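# Swap fluorescent tube for LED tube in fixture

## Task

Remove the old fluorescent tube from the light fixture and set it lying flat on the bottom of the carton; the carton is loose and must finish resting flat with all of it on the bench. Fit the LED tube so it is locked into both lampholders with its white side up. Neither tube may break: a tube breaks if it moves quickly while ungripped (for example a drop of more than a few centimetres) or while it touches something other than the robot, and a broken tube means failure. Nothing counts if it only stays in place because the robot is holding it. Finish by releasing everything and moving the grippers away. Nothing may be put or knocked off the table.

## Robot and tools

Robot: two arms, left_arm and right_arm, each with a parallel gripper. The names are labels only; they do not match the sides of a camera image. Occasionally a loose object gets a brief push from outside.

World frame (used in the state line): origin on the table top midway between the arms, +z up, +x outward over the table, left_arm on the +y side. Each result's state line reads left_arm: ... | right_arm: ..., giving end_effector_position in metres and end_effector_quat_wxyz. The printed position may be somewhat wrong, more so at long reach. The position is the point between the finger pads, under 1 cm behind the tips.

Gripper frame: fingers extend along the gripper's +z and open and close along its y. All motion offsets are expressed in these gripper axes, not the world axes.

The 14-number row (used by execute_actions and move): left_arm dx, dy, dz, rx, ry, rz, opening, then right_arm in the same order. Always give all 14 numbers, each between -1 and 1, even if one arm stays still. dx..rz are an offset, not a pose: they set a target relative to that gripper's pose in the latest result showing it (before any such result in a scene, or in later calls of the same reply, relative to where the gripper is when the action starts). Scale: 1.0 equals 0.6 m for dx, dy, dz and 180 degrees for the rotation; rx, ry, rz form a single rotation vector. Zeros therefore mean go back to that reference pose, not hold still. opening is absolute: +1 fully open (0.087 m), -1 closed.

execute_actions: actions is a list with at most one entry. Empty list {"actions": []} just reports the state. An action {"rows": [[14 numbers], ...], "steps": n} runs up to 15 control steps of 1/30 s (default 15); row k applies on step k, and the final row repeats to fill. Every row is measured from the same reference pose, not from the row before. A wait {"steps": n} (up to 300) sends nothing and returns once n steps have elapsed since the previous result, time spent replying included. pictures (true/false) chooses whether images come back; by default they do. A rejected call sends nothing.

move: target is one 14-number row as above; speed is each arm's top path speed in m/s, 0.002 to 0.5, default 0.25 (rotation capped at twice that in rad/s). Each gripper follows a straight path to its target; all paths finish together, lasting 0.5 to 10 s, cut off at 10 s if longer. Grippers turn the shorter way. Openings are sent at the start. Paths ignore obstacles and the other arm, and grippers can lag, drift or overshoot speed, especially near full arm extension. The result adds a move: line with the outcome (done, off_target, moving, held, fault), limits that acted (paced = pose clipped; held = some steps blocked, after which the arm may surge), and each gripper's distance from its target. If only one arm is named, the other finished normally.

wait: seconds from 0 to 10; the scene runs with no new command.

zoom_image: camera (cam_high, cam_low, cam_left_wrist, cam_right_wrist) and region [x0, y0, x1, y1] in image pixels from the top-left, no bigger than 504x504. All images are 896x504.

finished_scene: scene = the current scene's number.

Controller behaviour: each step the commanded pose is clipped to within 70 mm and 16 degrees of the measured pose, so far targets may need several calls; after an action an arm only continues to its last clipped pose. Position wins over orientation when both cannot be met. Joint friction may leave the gripper up to about 31 mm off, and tiny commands may not move it. A pose unreachable line or HELD marks steps the clearance check altered or blocked. A Hand target line shows where each gripper is now being driven. To keep an arm still, send the offset back to its wanted pose first, then zeros, and keep sending its correct opening. Joint limits (rad), base to gripper: waist -2.618..3.054, shoulder 0..3.142, elbow 0..3.142, wrist pitch -1.571..1.571, wrist yaw -1.571..1.571, wrist roll -2.094..2.094.

Gripping: grip_measured is the finger opening on the command scale (readings may be off about 1 mm per gripper). To hold something, command about 0.02 below grip_measured for a firm grip, less for a light one. Pads push about 20 N at most; closing fast can squeeze harder or even pop open.

The simulation keeps running while you think between calls. Holding loads heats motors: MOTOR HOT warns from 75 °C; at 90 °C the arm halts 10 s; at 100 °C it goes limp and drops. Faults show as FAULT lines.

Camera calibration lines give K, distortion and T_world_to_cam per camera; wrist cameras follow their arms.

Avoid: dropping or sliding tubes against things at speed, fast contact, targets set far beyond a contact (presses hard), arms colliding or pushing each other, tipping the carton off the bench, and anything falling off the table.

Each tool is called after "Call:" by a JSON object that holds its "api" and its "payload".

## Session

Call:
{"api": "execute_actions", "payload": {"actions": []}}

Scene clock: 0.00 s of 8420.00 s.
left_arm: end_effector_position=(+0.3541, -0.0346, +0.2675) grip_measured=+0.978 end_effector_quat_wxyz=(+0.645, +0.543, +0.531, -0.081) | right_arm: end_effector_position=(+0.1616, -0.4635, +0.1744) grip_measured=+1.000 end_effector_quat_wxyz=(+0.178, +0.290, +0.929, -0.146)
Joint positions: left_arm=[-0.713  1.593  1.197  0.24   0.019  0.675  0.087] | right_arm=[-0.348  1.181  1.175 -1.149  0.213  0.062  0.087]
Joint velocities: left_arm=[-0.007 -0.012  0.002 -0.037 -0.051 -0.037  0.001] | right_arm=[-0.027 -0.002 -0.022 -0.081 -0.037 -0.007  0.   ]
Joint torques (N m, as the arm reports them, + toward a larger angle): no reading
Motor temperatures (°C, as the motors report them): left_arm=[19 37 30 26 22 20] | right_arm=[21 31 26 21 20 22]
Hand target (left_arm): +0.354, -0.035, +0.268; +0.645, +0.543, +0.531, -0.081
Hand target (right_arm): +0.162, -0.464, +0.174; +0.178, +0.290, +0.929, -0.146
camera_calibration (this result's frames):
cam_left_wrist: T_world_to_cam=[[-0.678118, -0.383484, -0.626974, 0.397055], [-0.172674, 0.912331, -0.371261, 0.21704], [0.714381, -0.143496, -0.684886, 0.0647163], [0, 0, 0, 1]] pos_world=[0.260495, -0.0364616, 0.373845]
cam_right_wrist: T_world_to_cam=[[-0.584074, -0.796624, 0.155717, -0.301875], [-0.691712, 0.588871, 0.418049, 0.334508], [-0.424725, 0.13646, -0.894979, 0.427198], [0, 0, 0, 1]] pos_world=[0.236507, -0.495758, 0.289499]

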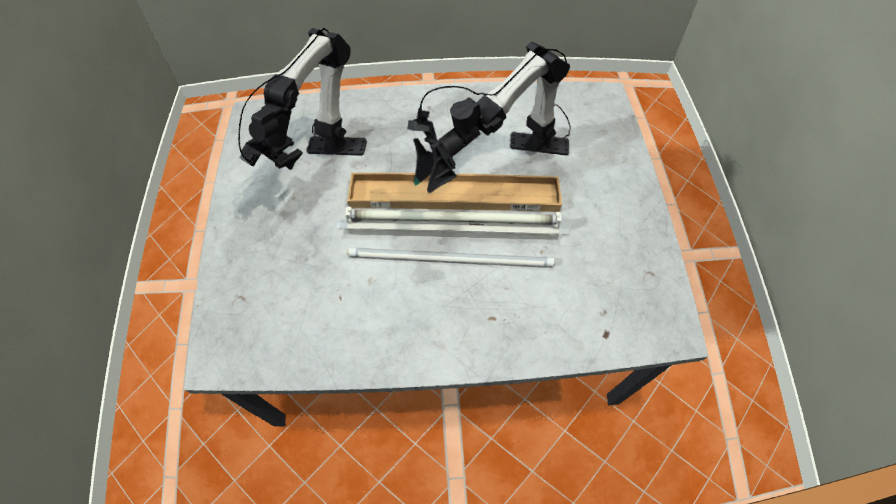

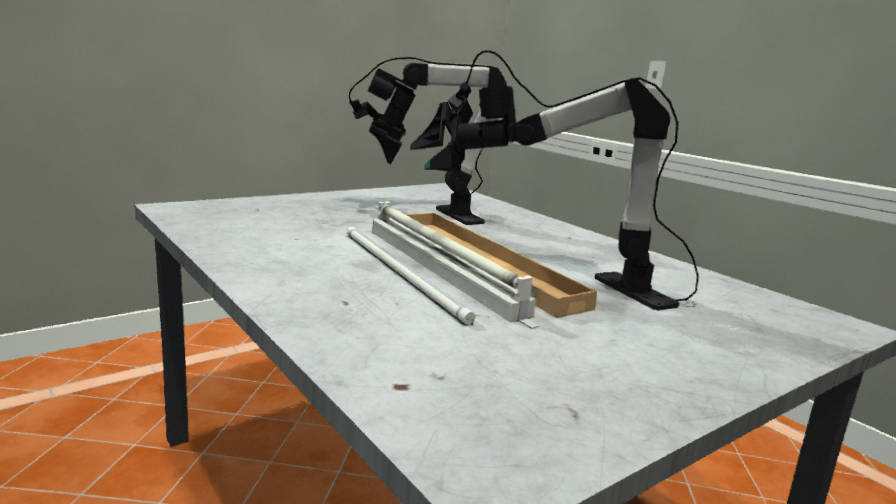

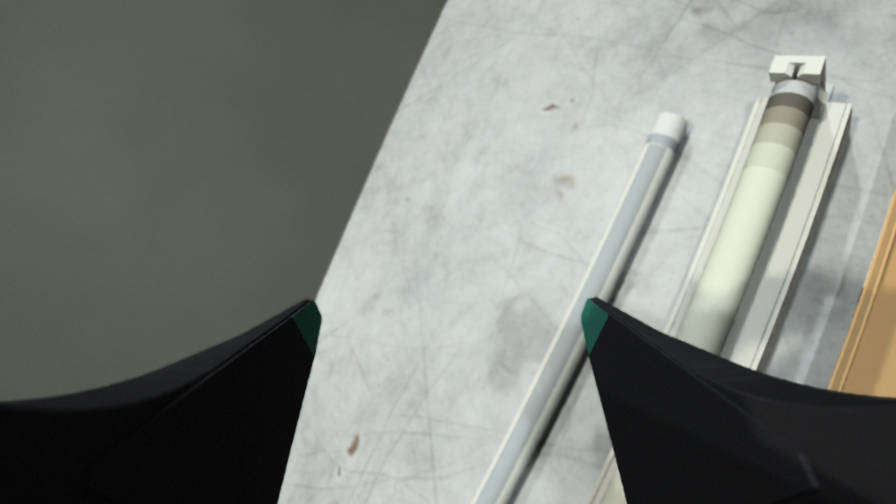

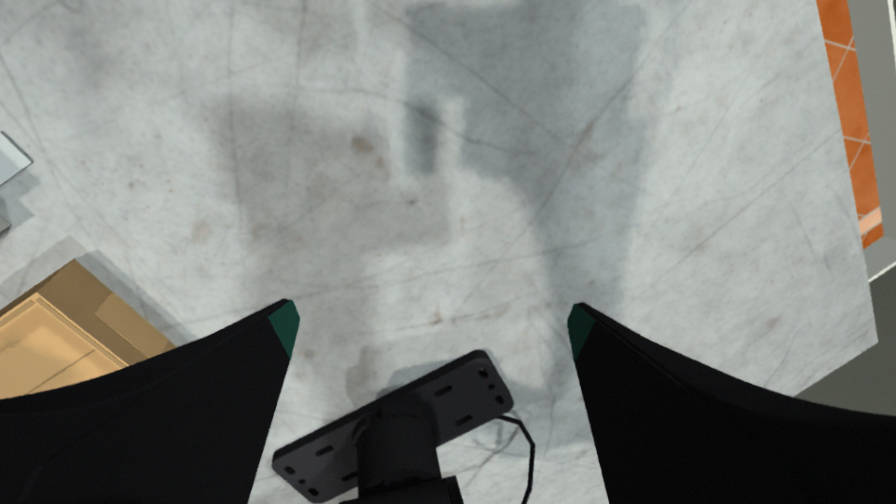

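Call:
{"api": "zoom_image", "payload": {"camera": "cam_high", "region": [330, 160, 580, 280]}}

Call:
{"api": "zoom_image", "payload": {"camera": "cam_low", "region": [330, 180, 620, 340]}}

Call:
{"api": "zoom_image", "payload": {"camera": "cam_left_wrist", "region": [600, 30, 896, 230]}}

Region (330, 160, 580, 280) of cam_high's 896x504 image, scaled by 2.016, with more detail than that image has; it fills the top 242 rows of this view, and the rest is white.

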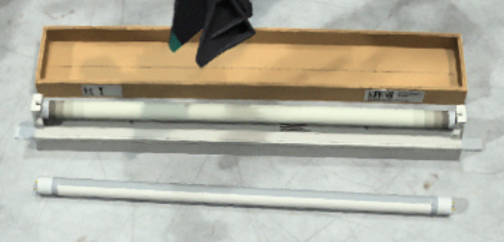

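Region (330, 180, 620, 340) of cam_low's 896x504 image, scaled by 1.738, with more detail than that image has; it fills the top 278 rows of this view, and the rest is white.

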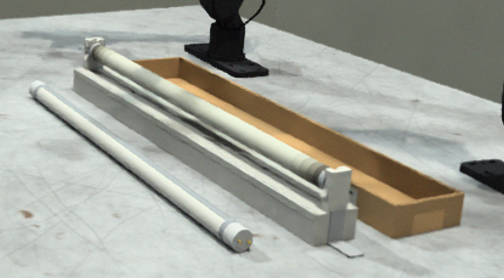

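Region (600, 30, 896, 230) of cam_left_wrist's 896x504 image, scaled by 1.703, with more detail than that image has; it fills the top 341 rows of this view, and the rest is white.

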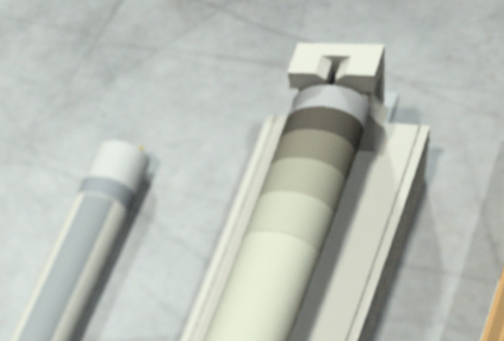

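Call:
{"api": "move", "payload": {"target": [0.18, -0.1068, -0.1143, 0.2903, 0.3449, 0.0148, 0.3, -0.0664, 0.5961, 0.0106, 0.0239, 0.1533, 0.3366, 0.3], "speed": 0.3}}

Scene clock: 123.00 s of 8420.00 s.
left_arm: end_effector_position=(+0.3138, +0.0358, +0.1603) grip_measured=+0.300 end_effector_quat_wxyz=(+0.084, +0.742, +0.665, -0.009) | right_arm: end_effector_position=(+0.4031, -0.2035, +0.1254) grip_measured=+0.300 end_effector_quat_wxyz=(+0.004, +0.745, +0.667, +0.009)
Joint positions: left_arm=[-0.697  2.276  2.43  -1.556  0.011  0.794  0.057] | right_arm=[ 0.338  2.194  2.139 -1.496 -0.002  1.868  0.057]
Joint velocities: left_arm=[ 0.002 -0.012 -0.002 -0.037  0.007  0.022  0.   ] | right_arm=[ 0.002  0.002 -0.012 -0.066  0.022 -0.066  0.001]
Joint torques (N m, as the arm reports them, + toward a larger angle): left_arm=[  0.9  -14.02   4.48   0.62  -0.05   0.19] | right_arm=[ 0.02 -8.91 10.35  0.07  0.04  0.06]
Motor temperatures (°C, as the motors report them): left_arm=[19 45 37 36 22 20] | right_arm=[21 30 30 22 20 22]
Hand target (left_arm): +0.314, +0.044, +0.152; +0.063, +0.744, +0.666, -0.002
Hand target (right_arm): +0.403, -0.200, +0.122; -0.005, +0.747, +0.665, +0.003
Off the commanded pose (left_arm): 0.011 m, 10 deg.
Off the commanded pose (right_arm): 0.002 m, 1 deg.
joint sent to its limit (left arm) — the command would take joint 4 (wrist pitch) past its lower limit, so that joint was sent only as far as its limit.
After step 90, 117.00 s passed at rest.
move: off_target (left_arm)
camera_calibration (this result's frames):
cam_left_wrist: T_world_to_cam=[[-0.986852, 0.120176, -0.108078, 0.325216], [0.0163091, 0.739318, 0.673159, -0.114402], [0.160802, 0.662545, -0.731558, 0.182465], [0, 0, 0, 1]] pos_world=[0.293465, -0.0753952, 0.245643]
cam_right_wrist: T_world_to_cam=[[-0.99386, 0.105229, -0.0341987, 0.426501], [0.0410607, 0.637772, 0.76913, 0.0394321], [0.102745, 0.763003, -0.638177, 0.333015], [0, 0, 0, 1]] pos_world=[0.388047, -0.32412, 0.19678]

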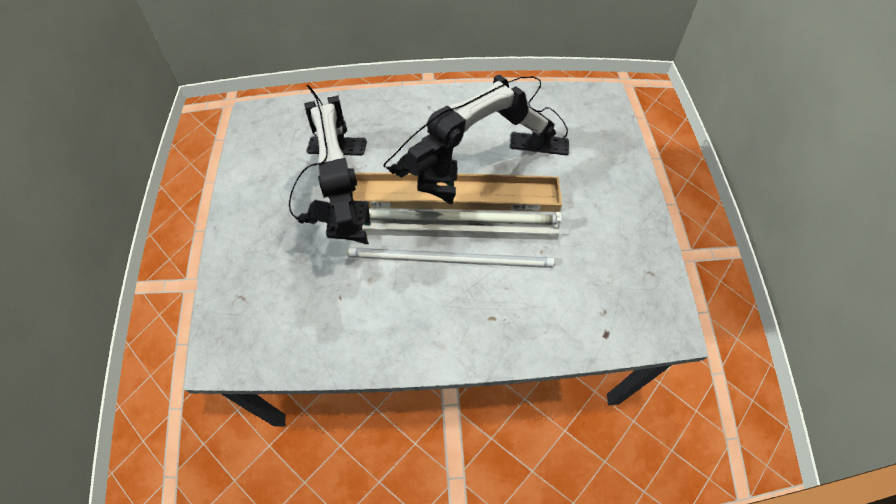

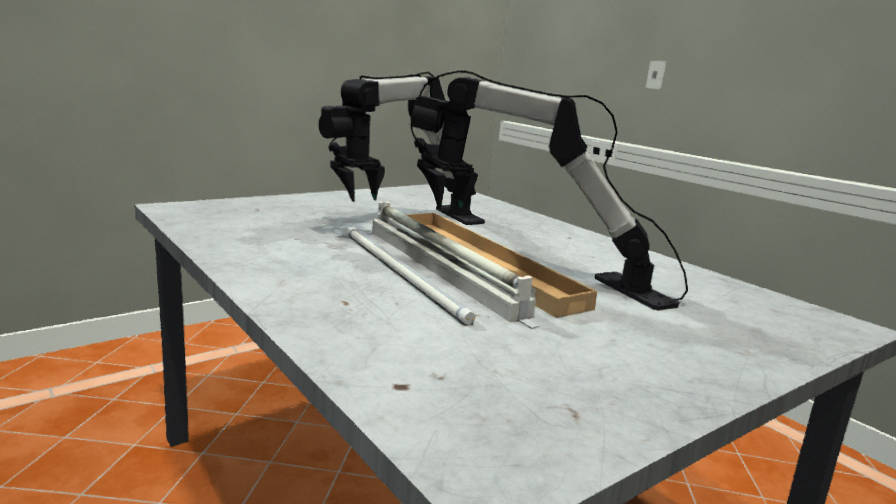

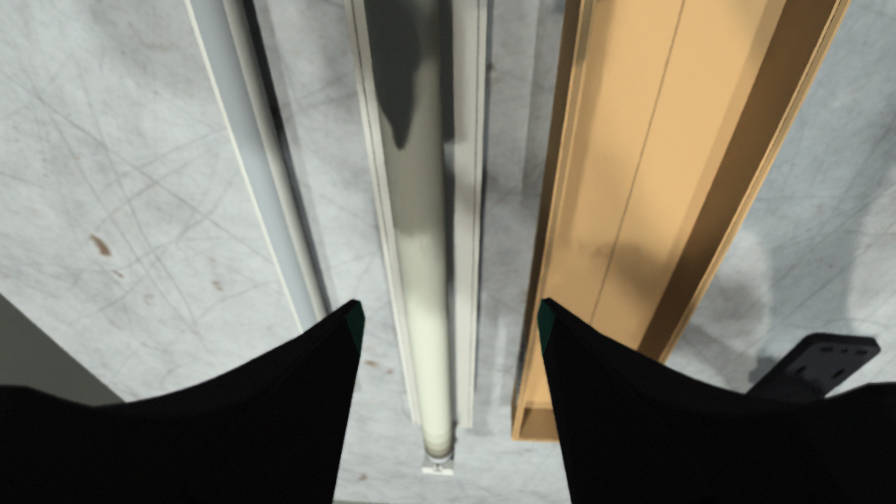

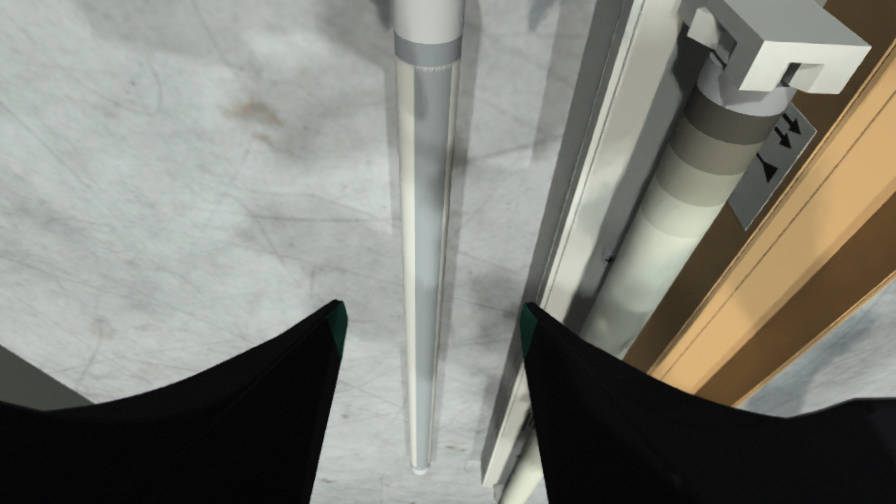

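Call:
{"api": "move", "payload": {"target": [0.1717, 0.0347, 0.0638, 0.0357, 0.0402, -0.0043, 0.3, 0.001, 0.0175, 0.158, 0.0, 0.0, 0.015, 0.15], "speed": 0.12}}

Scene clock: 204.80 s of 8420.00 s.
left_arm: end_effector_position=(+0.3478, +0.1266, +0.1088) grip_measured=+0.300 end_effector_quat_wxyz=(-0.004, +0.740, +0.673, -0.004) | right_arm: end_effector_position=(+0.4162, -0.2013, +0.0455) grip_measured=+0.150 end_effector_quat_wxyz=(+0.009, +0.756, +0.655, +0.019)
Joint positions: left_arm=[-0.5    2.215  2.109 -1.474  0.007  0.976  0.057] | right_arm=[ 0.338  2.212  1.849 -1.165 -0.003  1.901  0.05 ]
Joint velocities: left_arm=[ 0.007  0.017 -0.007  0.066  0.051 -0.051  0.   ] | right_arm=[-0.002 -0.002 -0.002 -0.022  0.066  0.022  0.001]
Joint torques (N m, as the arm reports them, + toward a larger angle): left_arm=[  0.75 -15.92   4.8    0.43  -0.04   0.22] | right_arm=[-0.62 -9.17  5.53  0.47  0.14  0.03]
Motor temperatures (°C, as the motors report them): left_arm=[19 57 32 30 21 20] | right_arm=[21 39 32 21 20 22]
Hand target (left_arm): +0.348, +0.131, +0.111; -0.002, +0.741, +0.671, +0.001
Hand target (right_arm): +0.414, -0.204, +0.031; +0.004, +0.760, +0.650, +0.009
Off the commanded pose (left_arm): 0.005 m, 1 deg.
Off the commanded pose (right_arm): 0.015 m, 2 deg.
After step 90, 77.30 s passed at rest.
move: off_target (right_arm)
camera_calibration (this result's frames):
cam_left_wrist: T_world_to_cam=[[-0.993593, 0.111456, 0.0187292, 0.331912], [0.0862555, 0.640742, 0.762895, -0.169072], [0.0730284, 0.759623, -0.646251, 0.0881667], [0, 0, 0, 1]] pos_world=[0.337931, 0.00436471, 0.179746]
cam_right_wrist: T_world_to_cam=[[-0.988796, 0.138734, -0.055096, 0.442149], [0.0455697, 0.632018, 0.773613, 0.0957115], [0.142148, 0.762435, -0.631259, 0.262281], [0, 0, 0, 1]] pos_world=[0.395551, -0.321804, 0.115884]

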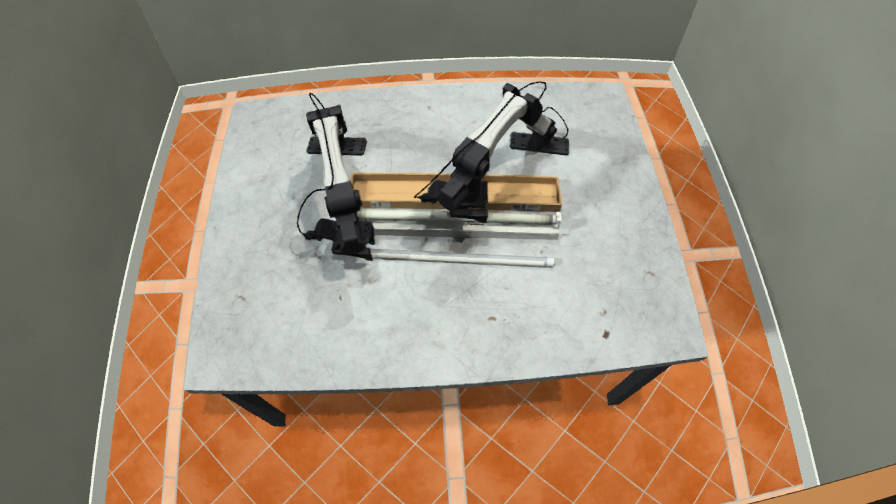

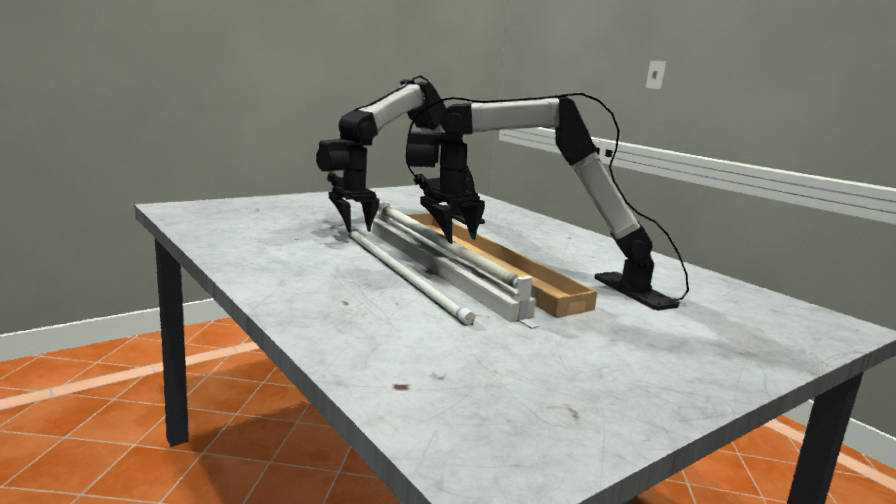

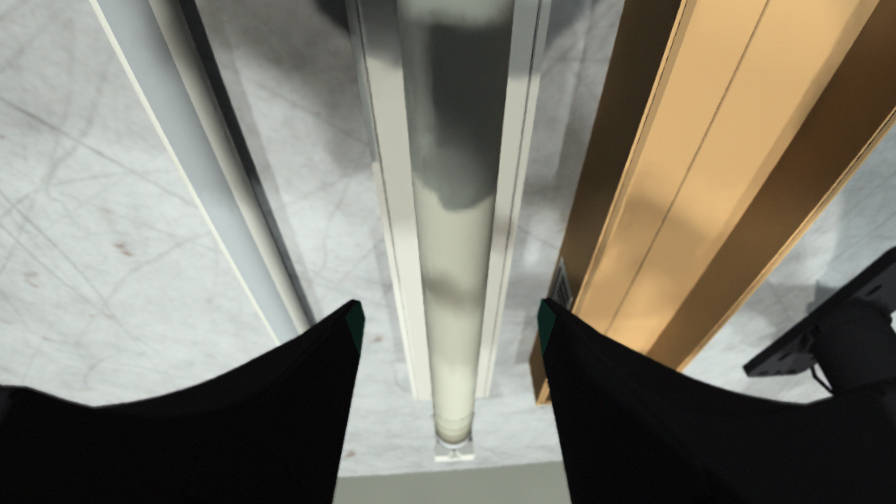

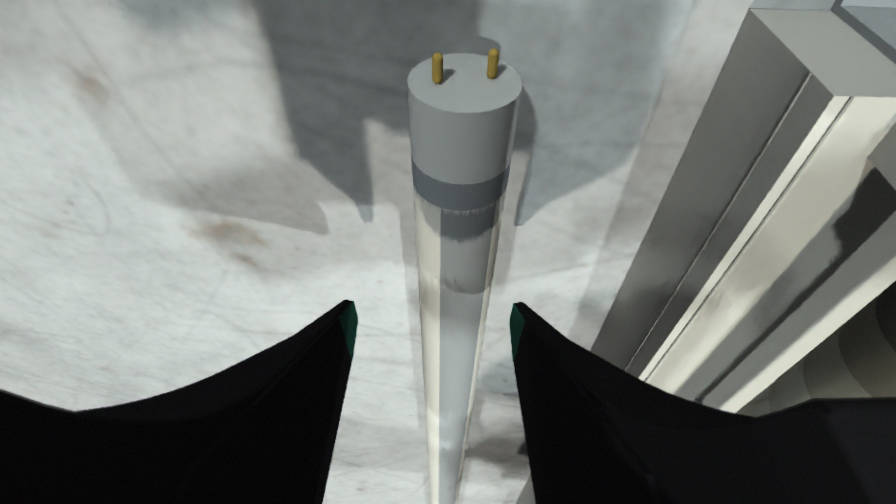

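Call:
{"api": "move", "payload": {"target": [0.005, -0.003, 0.062, 0.0, 0.0, 0.0, 0.1, 0.0, -0.014, 0.045, 0.008, 0.0, 0.0, 0.15], "speed": 0.06}}

Scene clock: 213.90 s of 8420.00 s.
left_arm: end_effector_position=(+0.3471, +0.1272, +0.0716) grip_measured=+0.100 end_effector_quat_wxyz=(-0.005, +0.740, +0.673, -0.004) | right_arm: end_effector_position=(+0.4132, -0.2019, +0.0308) grip_measured=+0.150 end_effector_quat_wxyz=(+0.009, +0.756, +0.655, +0.017)
Joint positions: left_arm=[-0.5    2.202  1.941 -1.321  0.007  0.977  0.048] | right_arm=[ 0.338  2.212  1.79  -1.11  -0.003  1.901  0.05 ]
Joint velocities: left_arm=[-0.012 -0.012  0.002  0.037 -0.007  0.007 -0.001] | right_arm=[-0.017  0.012  0.007 -0.051  0.051  0.051  0.   ]
Joint torques (N m, as the arm reports them, + toward a larger angle): left_arm=[  0.51 -15.37   4.87   0.41   0.07   0.11] | right_arm=[-0.21 -9.63  5.25  0.52  0.03 -0.03]
Motor temperatures (°C, as the motors report them): left_arm=[19 59 32 30 21 20] | right_arm=[21 39 31 21 20 22]
Hand target (left_arm): +0.345, +0.129, +0.072; -0.004, +0.740, +0.673, -0.004
Hand target (right_arm): +0.409, -0.200, +0.019; +0.000, +0.756, +0.655, +0.011
Off the commanded pose (left_arm): 0.003 m, 0 deg.
Off the commanded pose (right_arm): 0.013 m, 1 deg.
After step 90, 4.90 s passed at rest.
move: off_target (right_arm)
camera_calibration (this result's frames):
cam_left_wrist: T_world_to_cam=[[-0.993473, 0.112185, 0.0206473, 0.331566], [0.0880932, 0.639573, 0.763666, -0.14158], [0.0724666, 0.760501, -0.645281, 0.0637447], [0, 0, 0, 1]] pos_world=[0.337255, 0.00487583, 0.142407]
cam_right_wrist: T_world_to_cam=[[-0.988976, 0.138699, -0.051849, 0.438371], [0.0481783, 0.632512, 0.77305, 0.106647], [0.140017, 0.76203, -0.632222, 0.254688], [0, 0, 0, 1]] pos_world=[0.39274, -0.322337, 0.101305]

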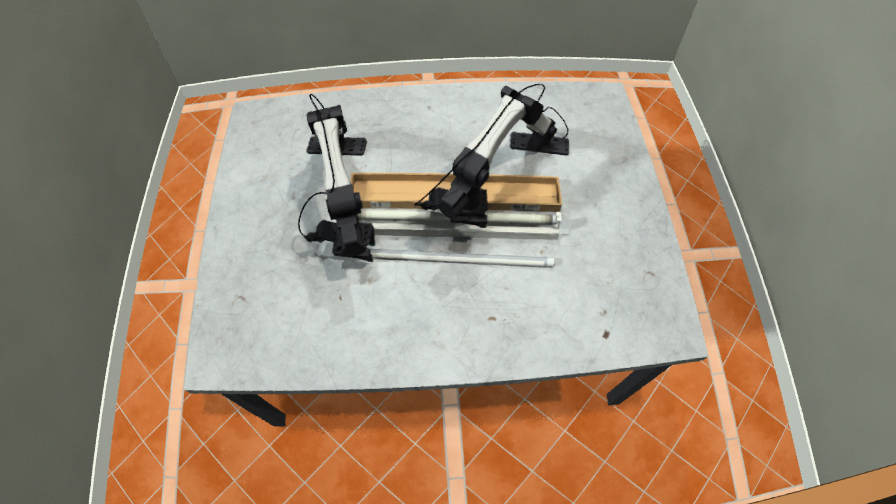

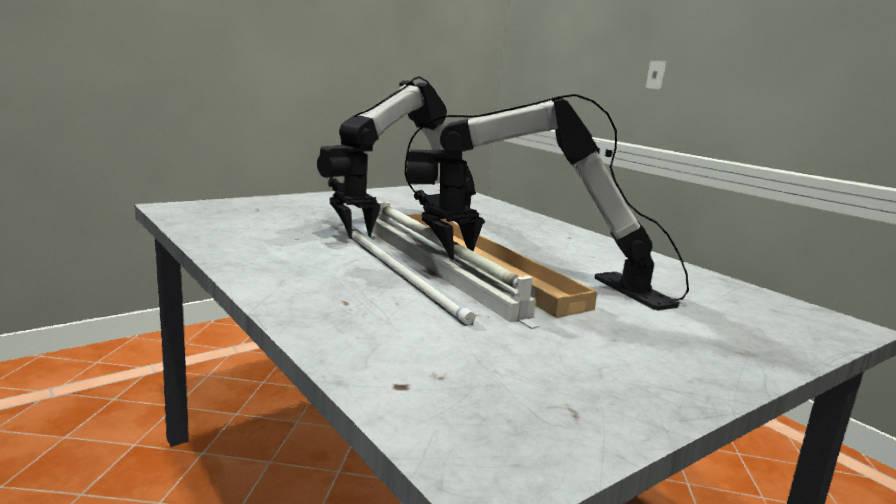

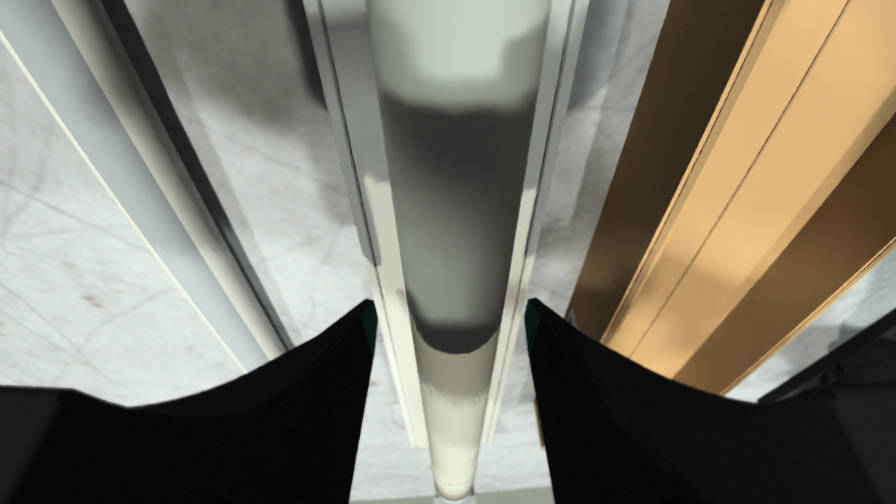

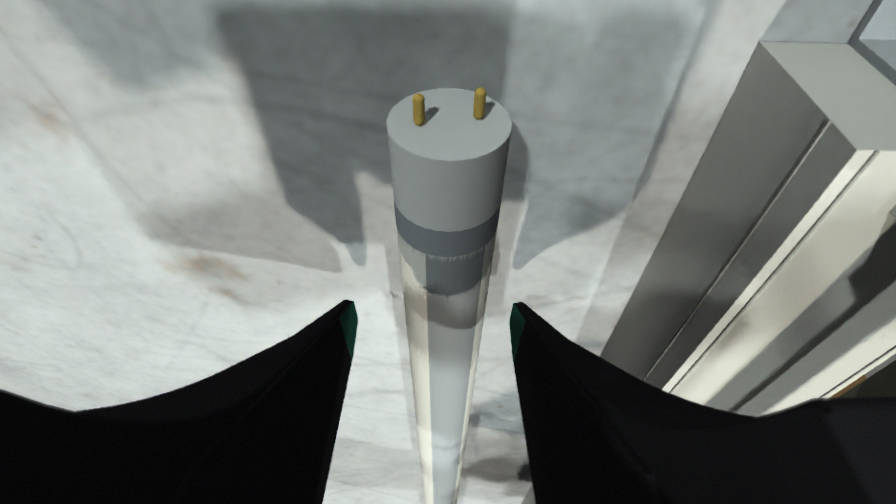

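Call:
{"api": "move", "payload": {"target": [0.0, -0.002, -0.004, 0.035, 0.0, 0.0, -0.2, 0.0, -0.02, 0.018, 0.006, 0.0, 0.0, -0.12], "speed": 0.08}}

Call:
{"api": "execute_actions", "payload": {"actions": [{"rows": [[0,0,0,0,0,0,-0.25,0,0,0,0,0,0,-0.12],[0,0,0,0,0,0,-0.3,0,0,0,0,0,0,-0.12],[0,0,0,0,0,0,-0.34,0,0,0,0,0,0,-0.12],[0,0,0,0,0,0,-0.38,0,0,0,0,0,0,-0.12],[0,0,0,0,0,0,-0.41,0,0,0,0,0,0,-0.12],[0,0,0,0,0,0,-0.43,0,0,0,0,0,0,-0.12],[0,0,0,0,0,0,-0.445,0,0,0,0,0,0,-0.12],[0,0,0,0,0,0,-0.46,0,0,0,0,0,0,-0.12],[0,0,0,0,0,0,-0.47,0,0,0,0,0,0,-0.12],[0,0,0,0,0,0,-0.48,0,0,0,0,0,0,-0.12]], "steps": 15}]}}

Scene clock: 245.20 s of 8420.00 s.
left_arm: end_effector_position=(+0.3429, +0.1270, +0.0746) grip_measured=-0.200 end_effector_quat_wxyz=(-0.044, +0.740, +0.670, -0.036) | right_arm: end_effector_position=(+0.4040, -0.2037, +0.0191) grip_measured=-0.120 end_effector_quat_wxyz=(+0.002, +0.756, +0.655, +0.005)
Joint positions: left_arm=[-0.486  2.291  2.093 -1.471  0.057  0.997  0.035] | right_arm=[ 0.338  2.212  1.745 -1.093 -0.003  1.901  0.039]
Joint velocities: left_arm=[-0.007  0.002 -0.002 -0.051  0.037 -0.051 -0.001] | right_arm=[-0.012 -0.002 -0.007 -0.007 -0.051 -0.007 -0.   ]
Joint torques (N m, as the arm reports them, + toward a larger angle): left_arm=[  1.13 -13.01   8.29  -0.02   0.17   0.23] | right_arm=[ -0.05 -11.44   4.96   0.42   0.04   0.02]
Motor temperatures (°C, as the motors report them): left_arm=[19 62 32 28 21 20] | right_arm=[21 41 29 21 20 22]
Hand target (left_arm): +0.346, +0.128, +0.073; -0.045, +0.739, +0.671, -0.042
Hand target (right_arm): +0.402, -0.200, +0.020; +0.001, +0.756, +0.655, +0.011
Off the commanded pose (left_arm): 0.003 m, 1 deg.
Off the commanded pose (right_arm): 0.004 m, 1 deg.
After step 90, 27.13 s passed at rest.
move: done
camera_calibration (this result's frames):
cam_left_wrist: T_world_to_cam=[[-0.986231, 0.114089, 0.119716, 0.317251], [0.164967, 0.628011, 0.760519, -0.167996], [0.0115842, 0.769796, -0.638184, 0.0852947], [0, 0, 0, 1]] pos_world=[0.339609, 0.00364888, 0.144218]
cam_right_wrist: T_world_to_cam=[[-0.990044, 0.138497, -0.025132, 0.428818], [0.0695513, 0.636565, 0.76808, 0.109497], [0.122375, 0.758685, -0.63986, 0.256509], [0, 0, 0, 1]] pos_world=[0.385543, -0.323702, 0.0908039]

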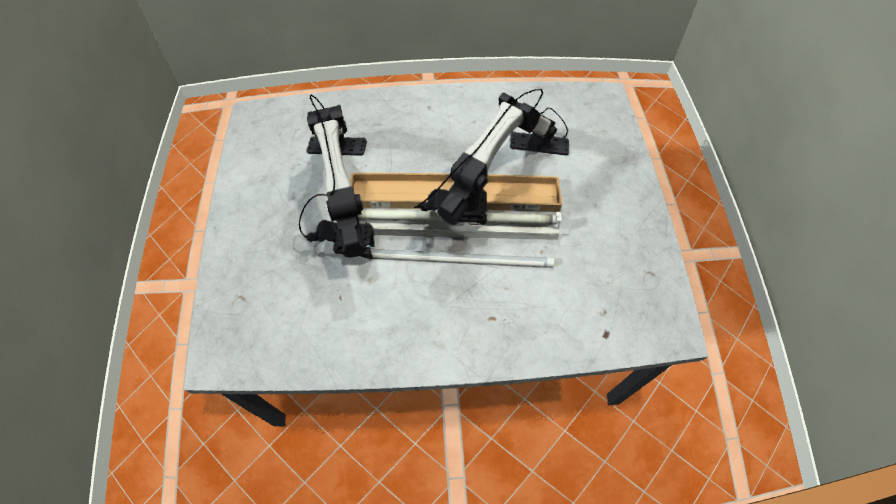

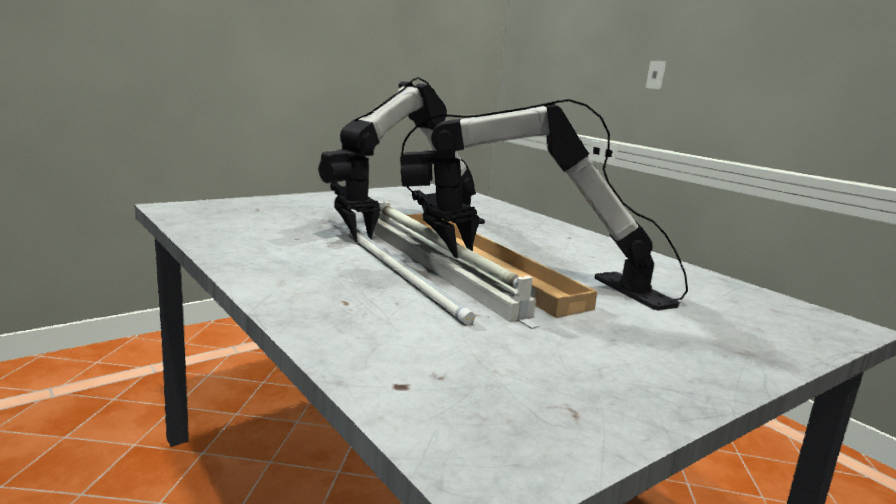

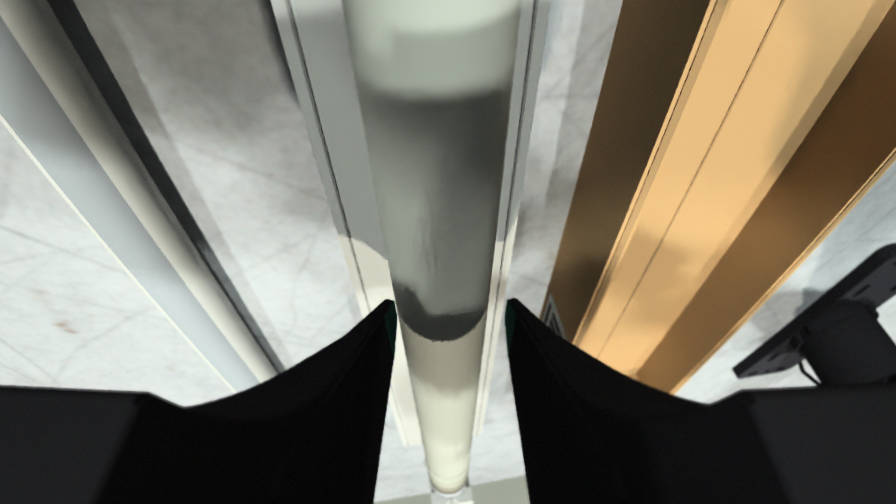

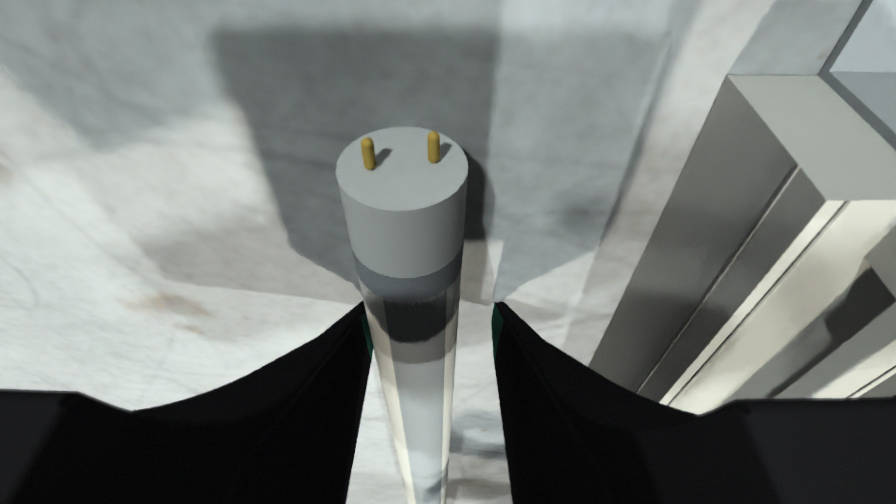

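Scene clock: 245.70 s of 8420.00 s.
left_arm: end_effector_position=(+0.3447, +0.1263, +0.0744) grip_measured=-0.447 end_effector_quat_wxyz=(-0.041, +0.740, +0.670, -0.034) | right_arm: end_effector_position=(+0.4040, -0.2037, +0.0191) grip_measured=-0.120 end_effector_quat_wxyz=(+0.002, +0.756, +0.655, +0.005)
Joint positions: left_arm=[-0.486  2.291  2.093 -1.463  0.054  0.997  0.024] | right_arm=[ 0.338  2.212  1.745 -1.093 -0.003  1.901  0.039]
Joint velocities: left_arm=[ 0.002 -0.022 -0.002 -0.022 -0.037 -0.022  0.   ] | right_arm=[-0.007 -0.002 -0.007 -0.007 -0.051 -0.022  0.   ]
Joint torques (N m, as the arm reports them, + toward a larger angle): left_arm=[  0.36 -14.61   6.57   0.07   0.15   0.11] | right_arm=[ -0.32 -10.38   7.76   0.25   0.11  -0.04]
Motor temperatures (°C, as the motors report them): left_arm=[19 62 32 28 21 20] | right_arm=[21 41 29 21 20 22]
Hand target (left_arm): +0.343, +0.127, +0.075; -0.044, +0.740, +0.670, -0.036
Hand target (right_arm): +0.404, -0.204, +0.019; +0.002, +0.756, +0.655, +0.005
Off the commanded pose (left_arm): 0.002 m, 0 deg.
Off the commanded pose (right_arm): 0.000 m, 0 deg.
Steps of this call (steps 1 to 15: all 15 steps of this action). Readings (end_effector_position):
1: left_arm (+0.3428, +0.1270, +0.0746) | right_arm (+0.4040, -0.2037, +0.0191)
2: left_arm (+0.3428, +0.1270, +0.0746) | right_arm (+0.4040, -0.2037, +0.0191)
4: left_arm (+0.3431, +0.1269, +0.0746) | right_arm (+0.4040, -0.2037, +0.0191)
8: left_arm (+0.3447, +0.1263, +0.0744) | right_arm (+0.4040, -0.2037, +0.0191)
15: the state above
camera_calibration (this result's frames):
cam_left_wrist: T_world_to_cam=[[-0.987029, 0.115003, 0.112014, 0.319833], [0.159645, 0.629576, 0.76036, -0.165996], [0.0169224, 0.768381, -0.639769, 0.0841091], [0, 0, 0, 1]] pos_world=[0.340762, 0.00309747, 0.144201]
cam_right_wrist: T_world_to_cam=[[-0.990044, 0.138497, -0.025132, 0.428818], [0.0695513, 0.636565, 0.76808, 0.109497], [0.122375, 0.758685, -0.63986, 0.256509], [0, 0, 0, 1]] pos_world=[0.385543, -0.323702, 0.0908039]

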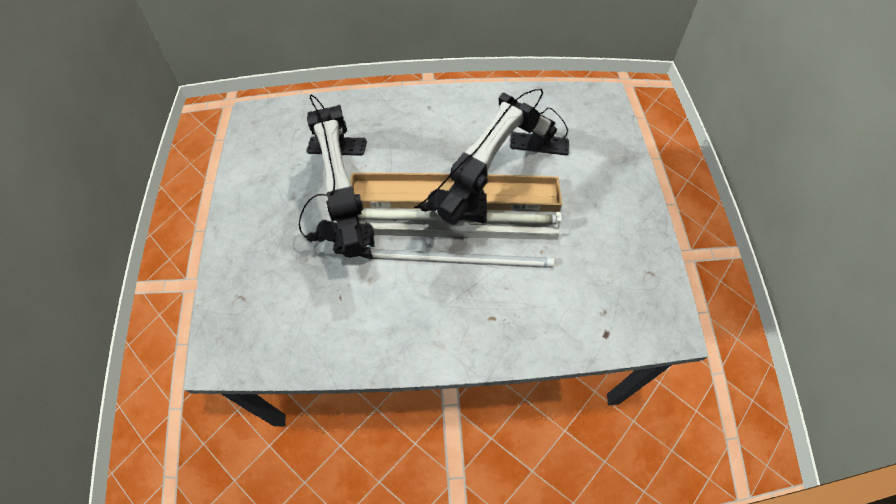

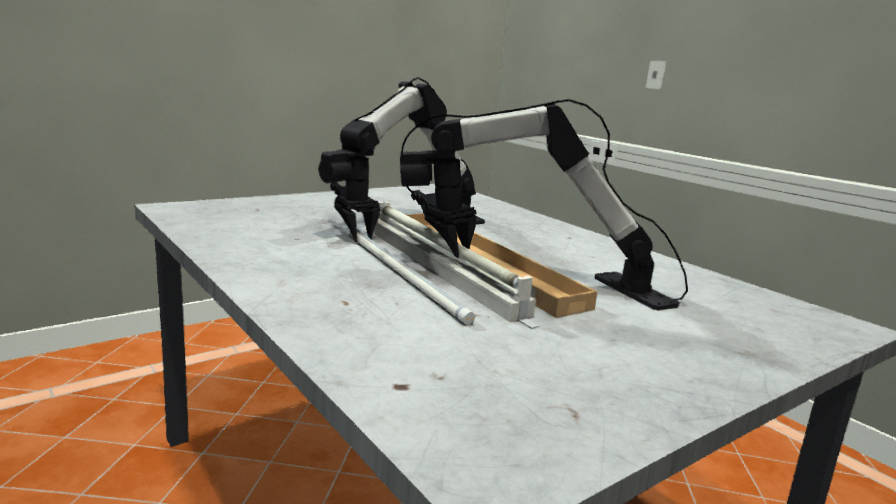

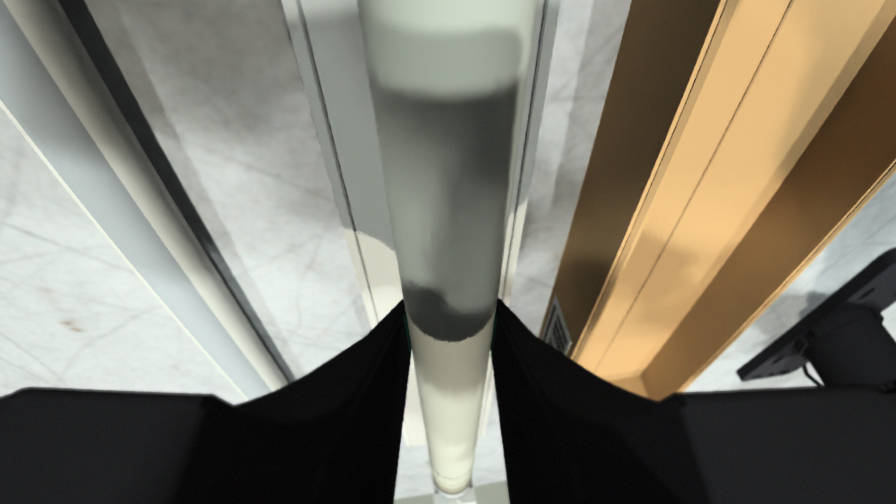

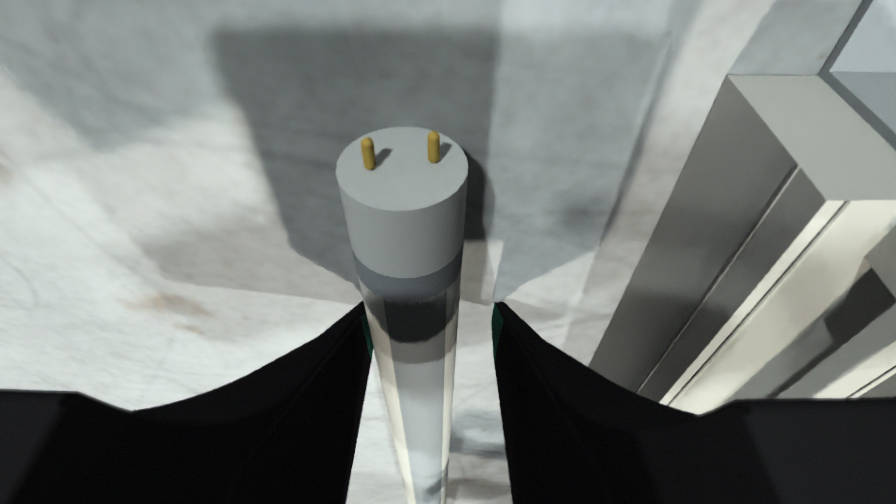

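Call:
{"api": "move", "payload": {"target": [0.0, 0.0, 0.0, -0.285, 0.0, 0.0, -0.48, 0.0, -0.034, -0.006, 0.0, 0.0, 0.0, -0.12], "speed": 0.1}}

Scene clock: 255.53 s of 8420.00 s.
left_arm: end_effector_position=(+0.3463, +0.1253, +0.0776) grip_measured=-0.447 end_effector_quat_wxyz=(+0.275, +0.679, +0.630, +0.259) | right_arm: end_effector_position=(+0.3863, -0.2050, +0.0214) grip_measured=-0.120 end_effector_quat_wxyz=(-0.002, +0.756, +0.654, -0.001)
Joint positions: left_arm=[-0.723  1.75   1.066 -0.311 -0.551  0.899  0.024] | right_arm=[ 0.343  2.153  1.66  -1.081 -0.003  1.908  0.039]
Joint velocities: left_arm=[-0.017 -0.002 -0.007  0.11  -0.007 -0.051 -0.   ] | right_arm=[ 0.012 -0.012  0.002 -0.007 -0.081 -0.051  0.   ]
Joint torques (N m, as the arm reports them, + toward a larger angle): left_arm=[ -0.16 -10.99   5.17   1.76  -0.26   0.19] | right_arm=[  0.34 -11.18   5.11   0.39   0.13   0.08]
Motor temperatures (°C, as the motors report them): left_arm=[19 62 32 29 21 20] | right_arm=[21 43 29 21 20 22]
Hand target (left_arm): +0.343, +0.125, +0.078; +0.279, +0.682, +0.623, +0.262
Hand target (right_arm): +0.384, -0.201, +0.023; +0.001, +0.756, +0.655, +0.005
Off the commanded pose (left_arm): 0.004 m, 2 deg.
Off the commanded pose (right_arm): 0.005 m, 1 deg.
After step 90, 2.03 s passed at rest.
move: done
camera_calibration (this result's frames):
cam_left_wrist: T_world_to_cam=[[-0.71582, 0.072565, -0.694504, 0.295145], [-0.474996, 0.678428, 0.560459, 0.061096], [0.511841, 0.731075, -0.451164, -0.094469], [0, 0, 0, 1]] pos_world=[0.288644, 0.00619746, 0.128116]
cam_right_wrist: T_world_to_cam=[[-0.99003, 0.140337, -0.0121154, 0.411633], [0.0811258, 0.638392, 0.765424, 0.105795], [0.115152, 0.75681, -0.643412, 0.2636], [0, 0, 0, 1]] pos_world=[0.368592, -0.324801, 0.0936125]

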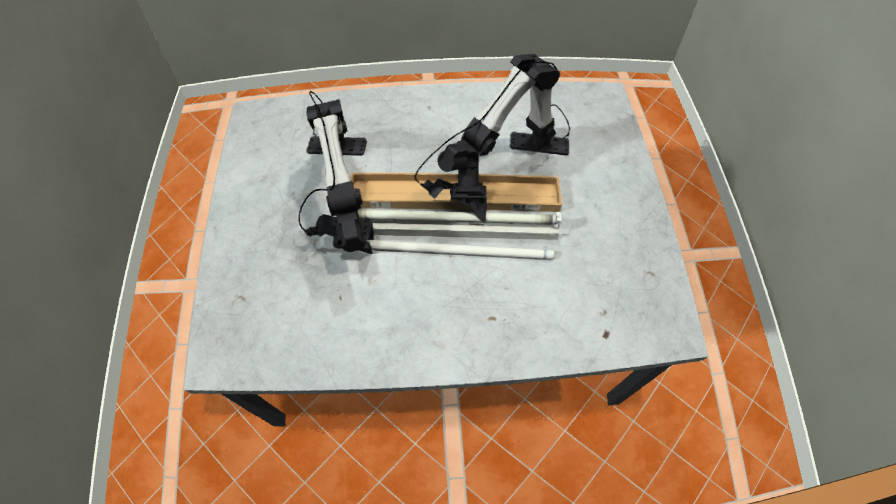

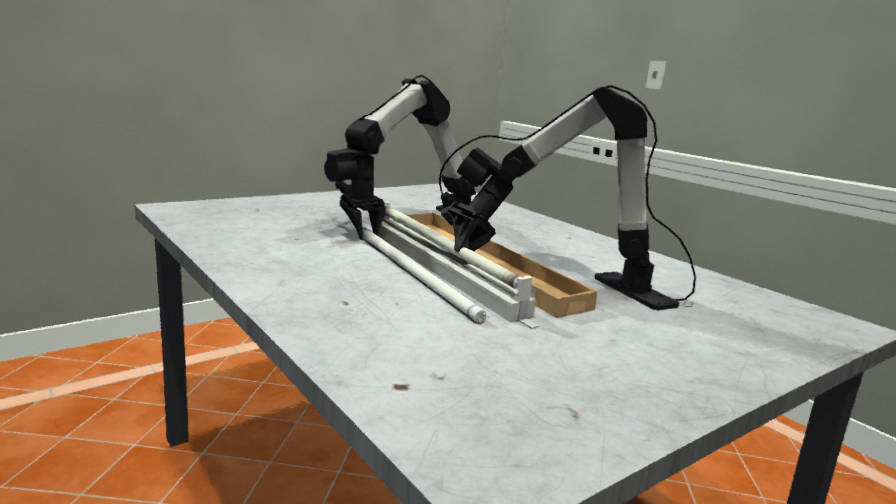

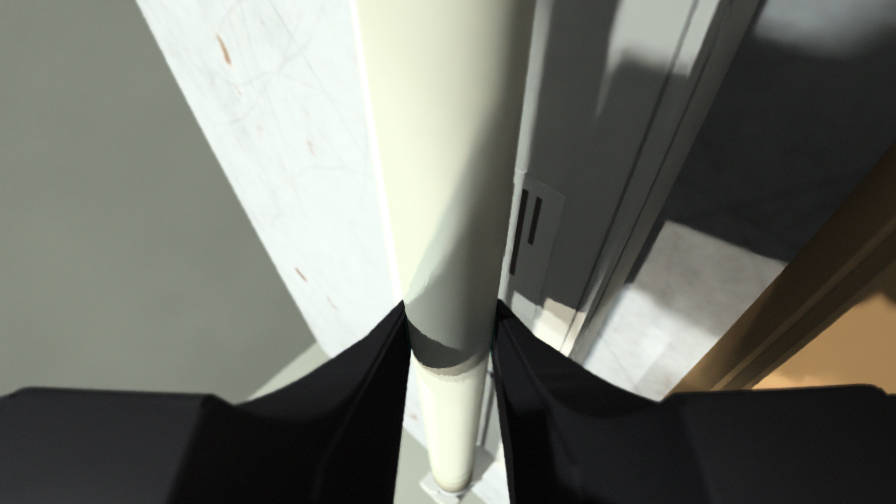

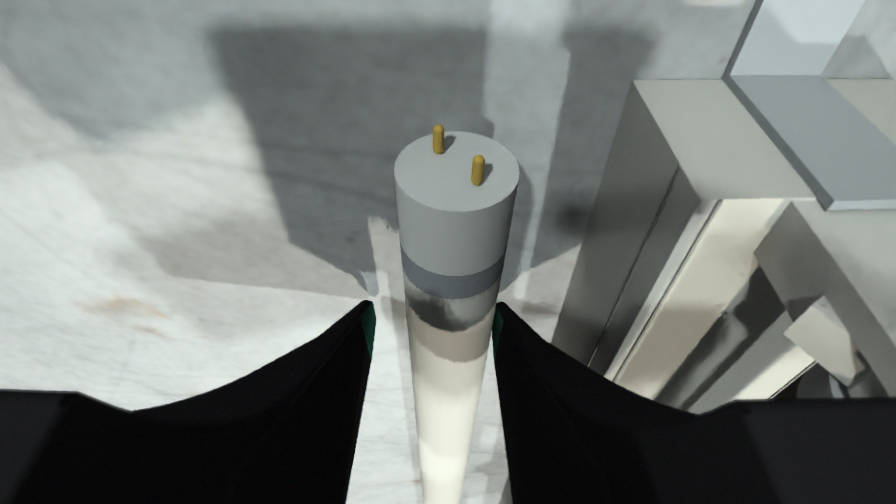

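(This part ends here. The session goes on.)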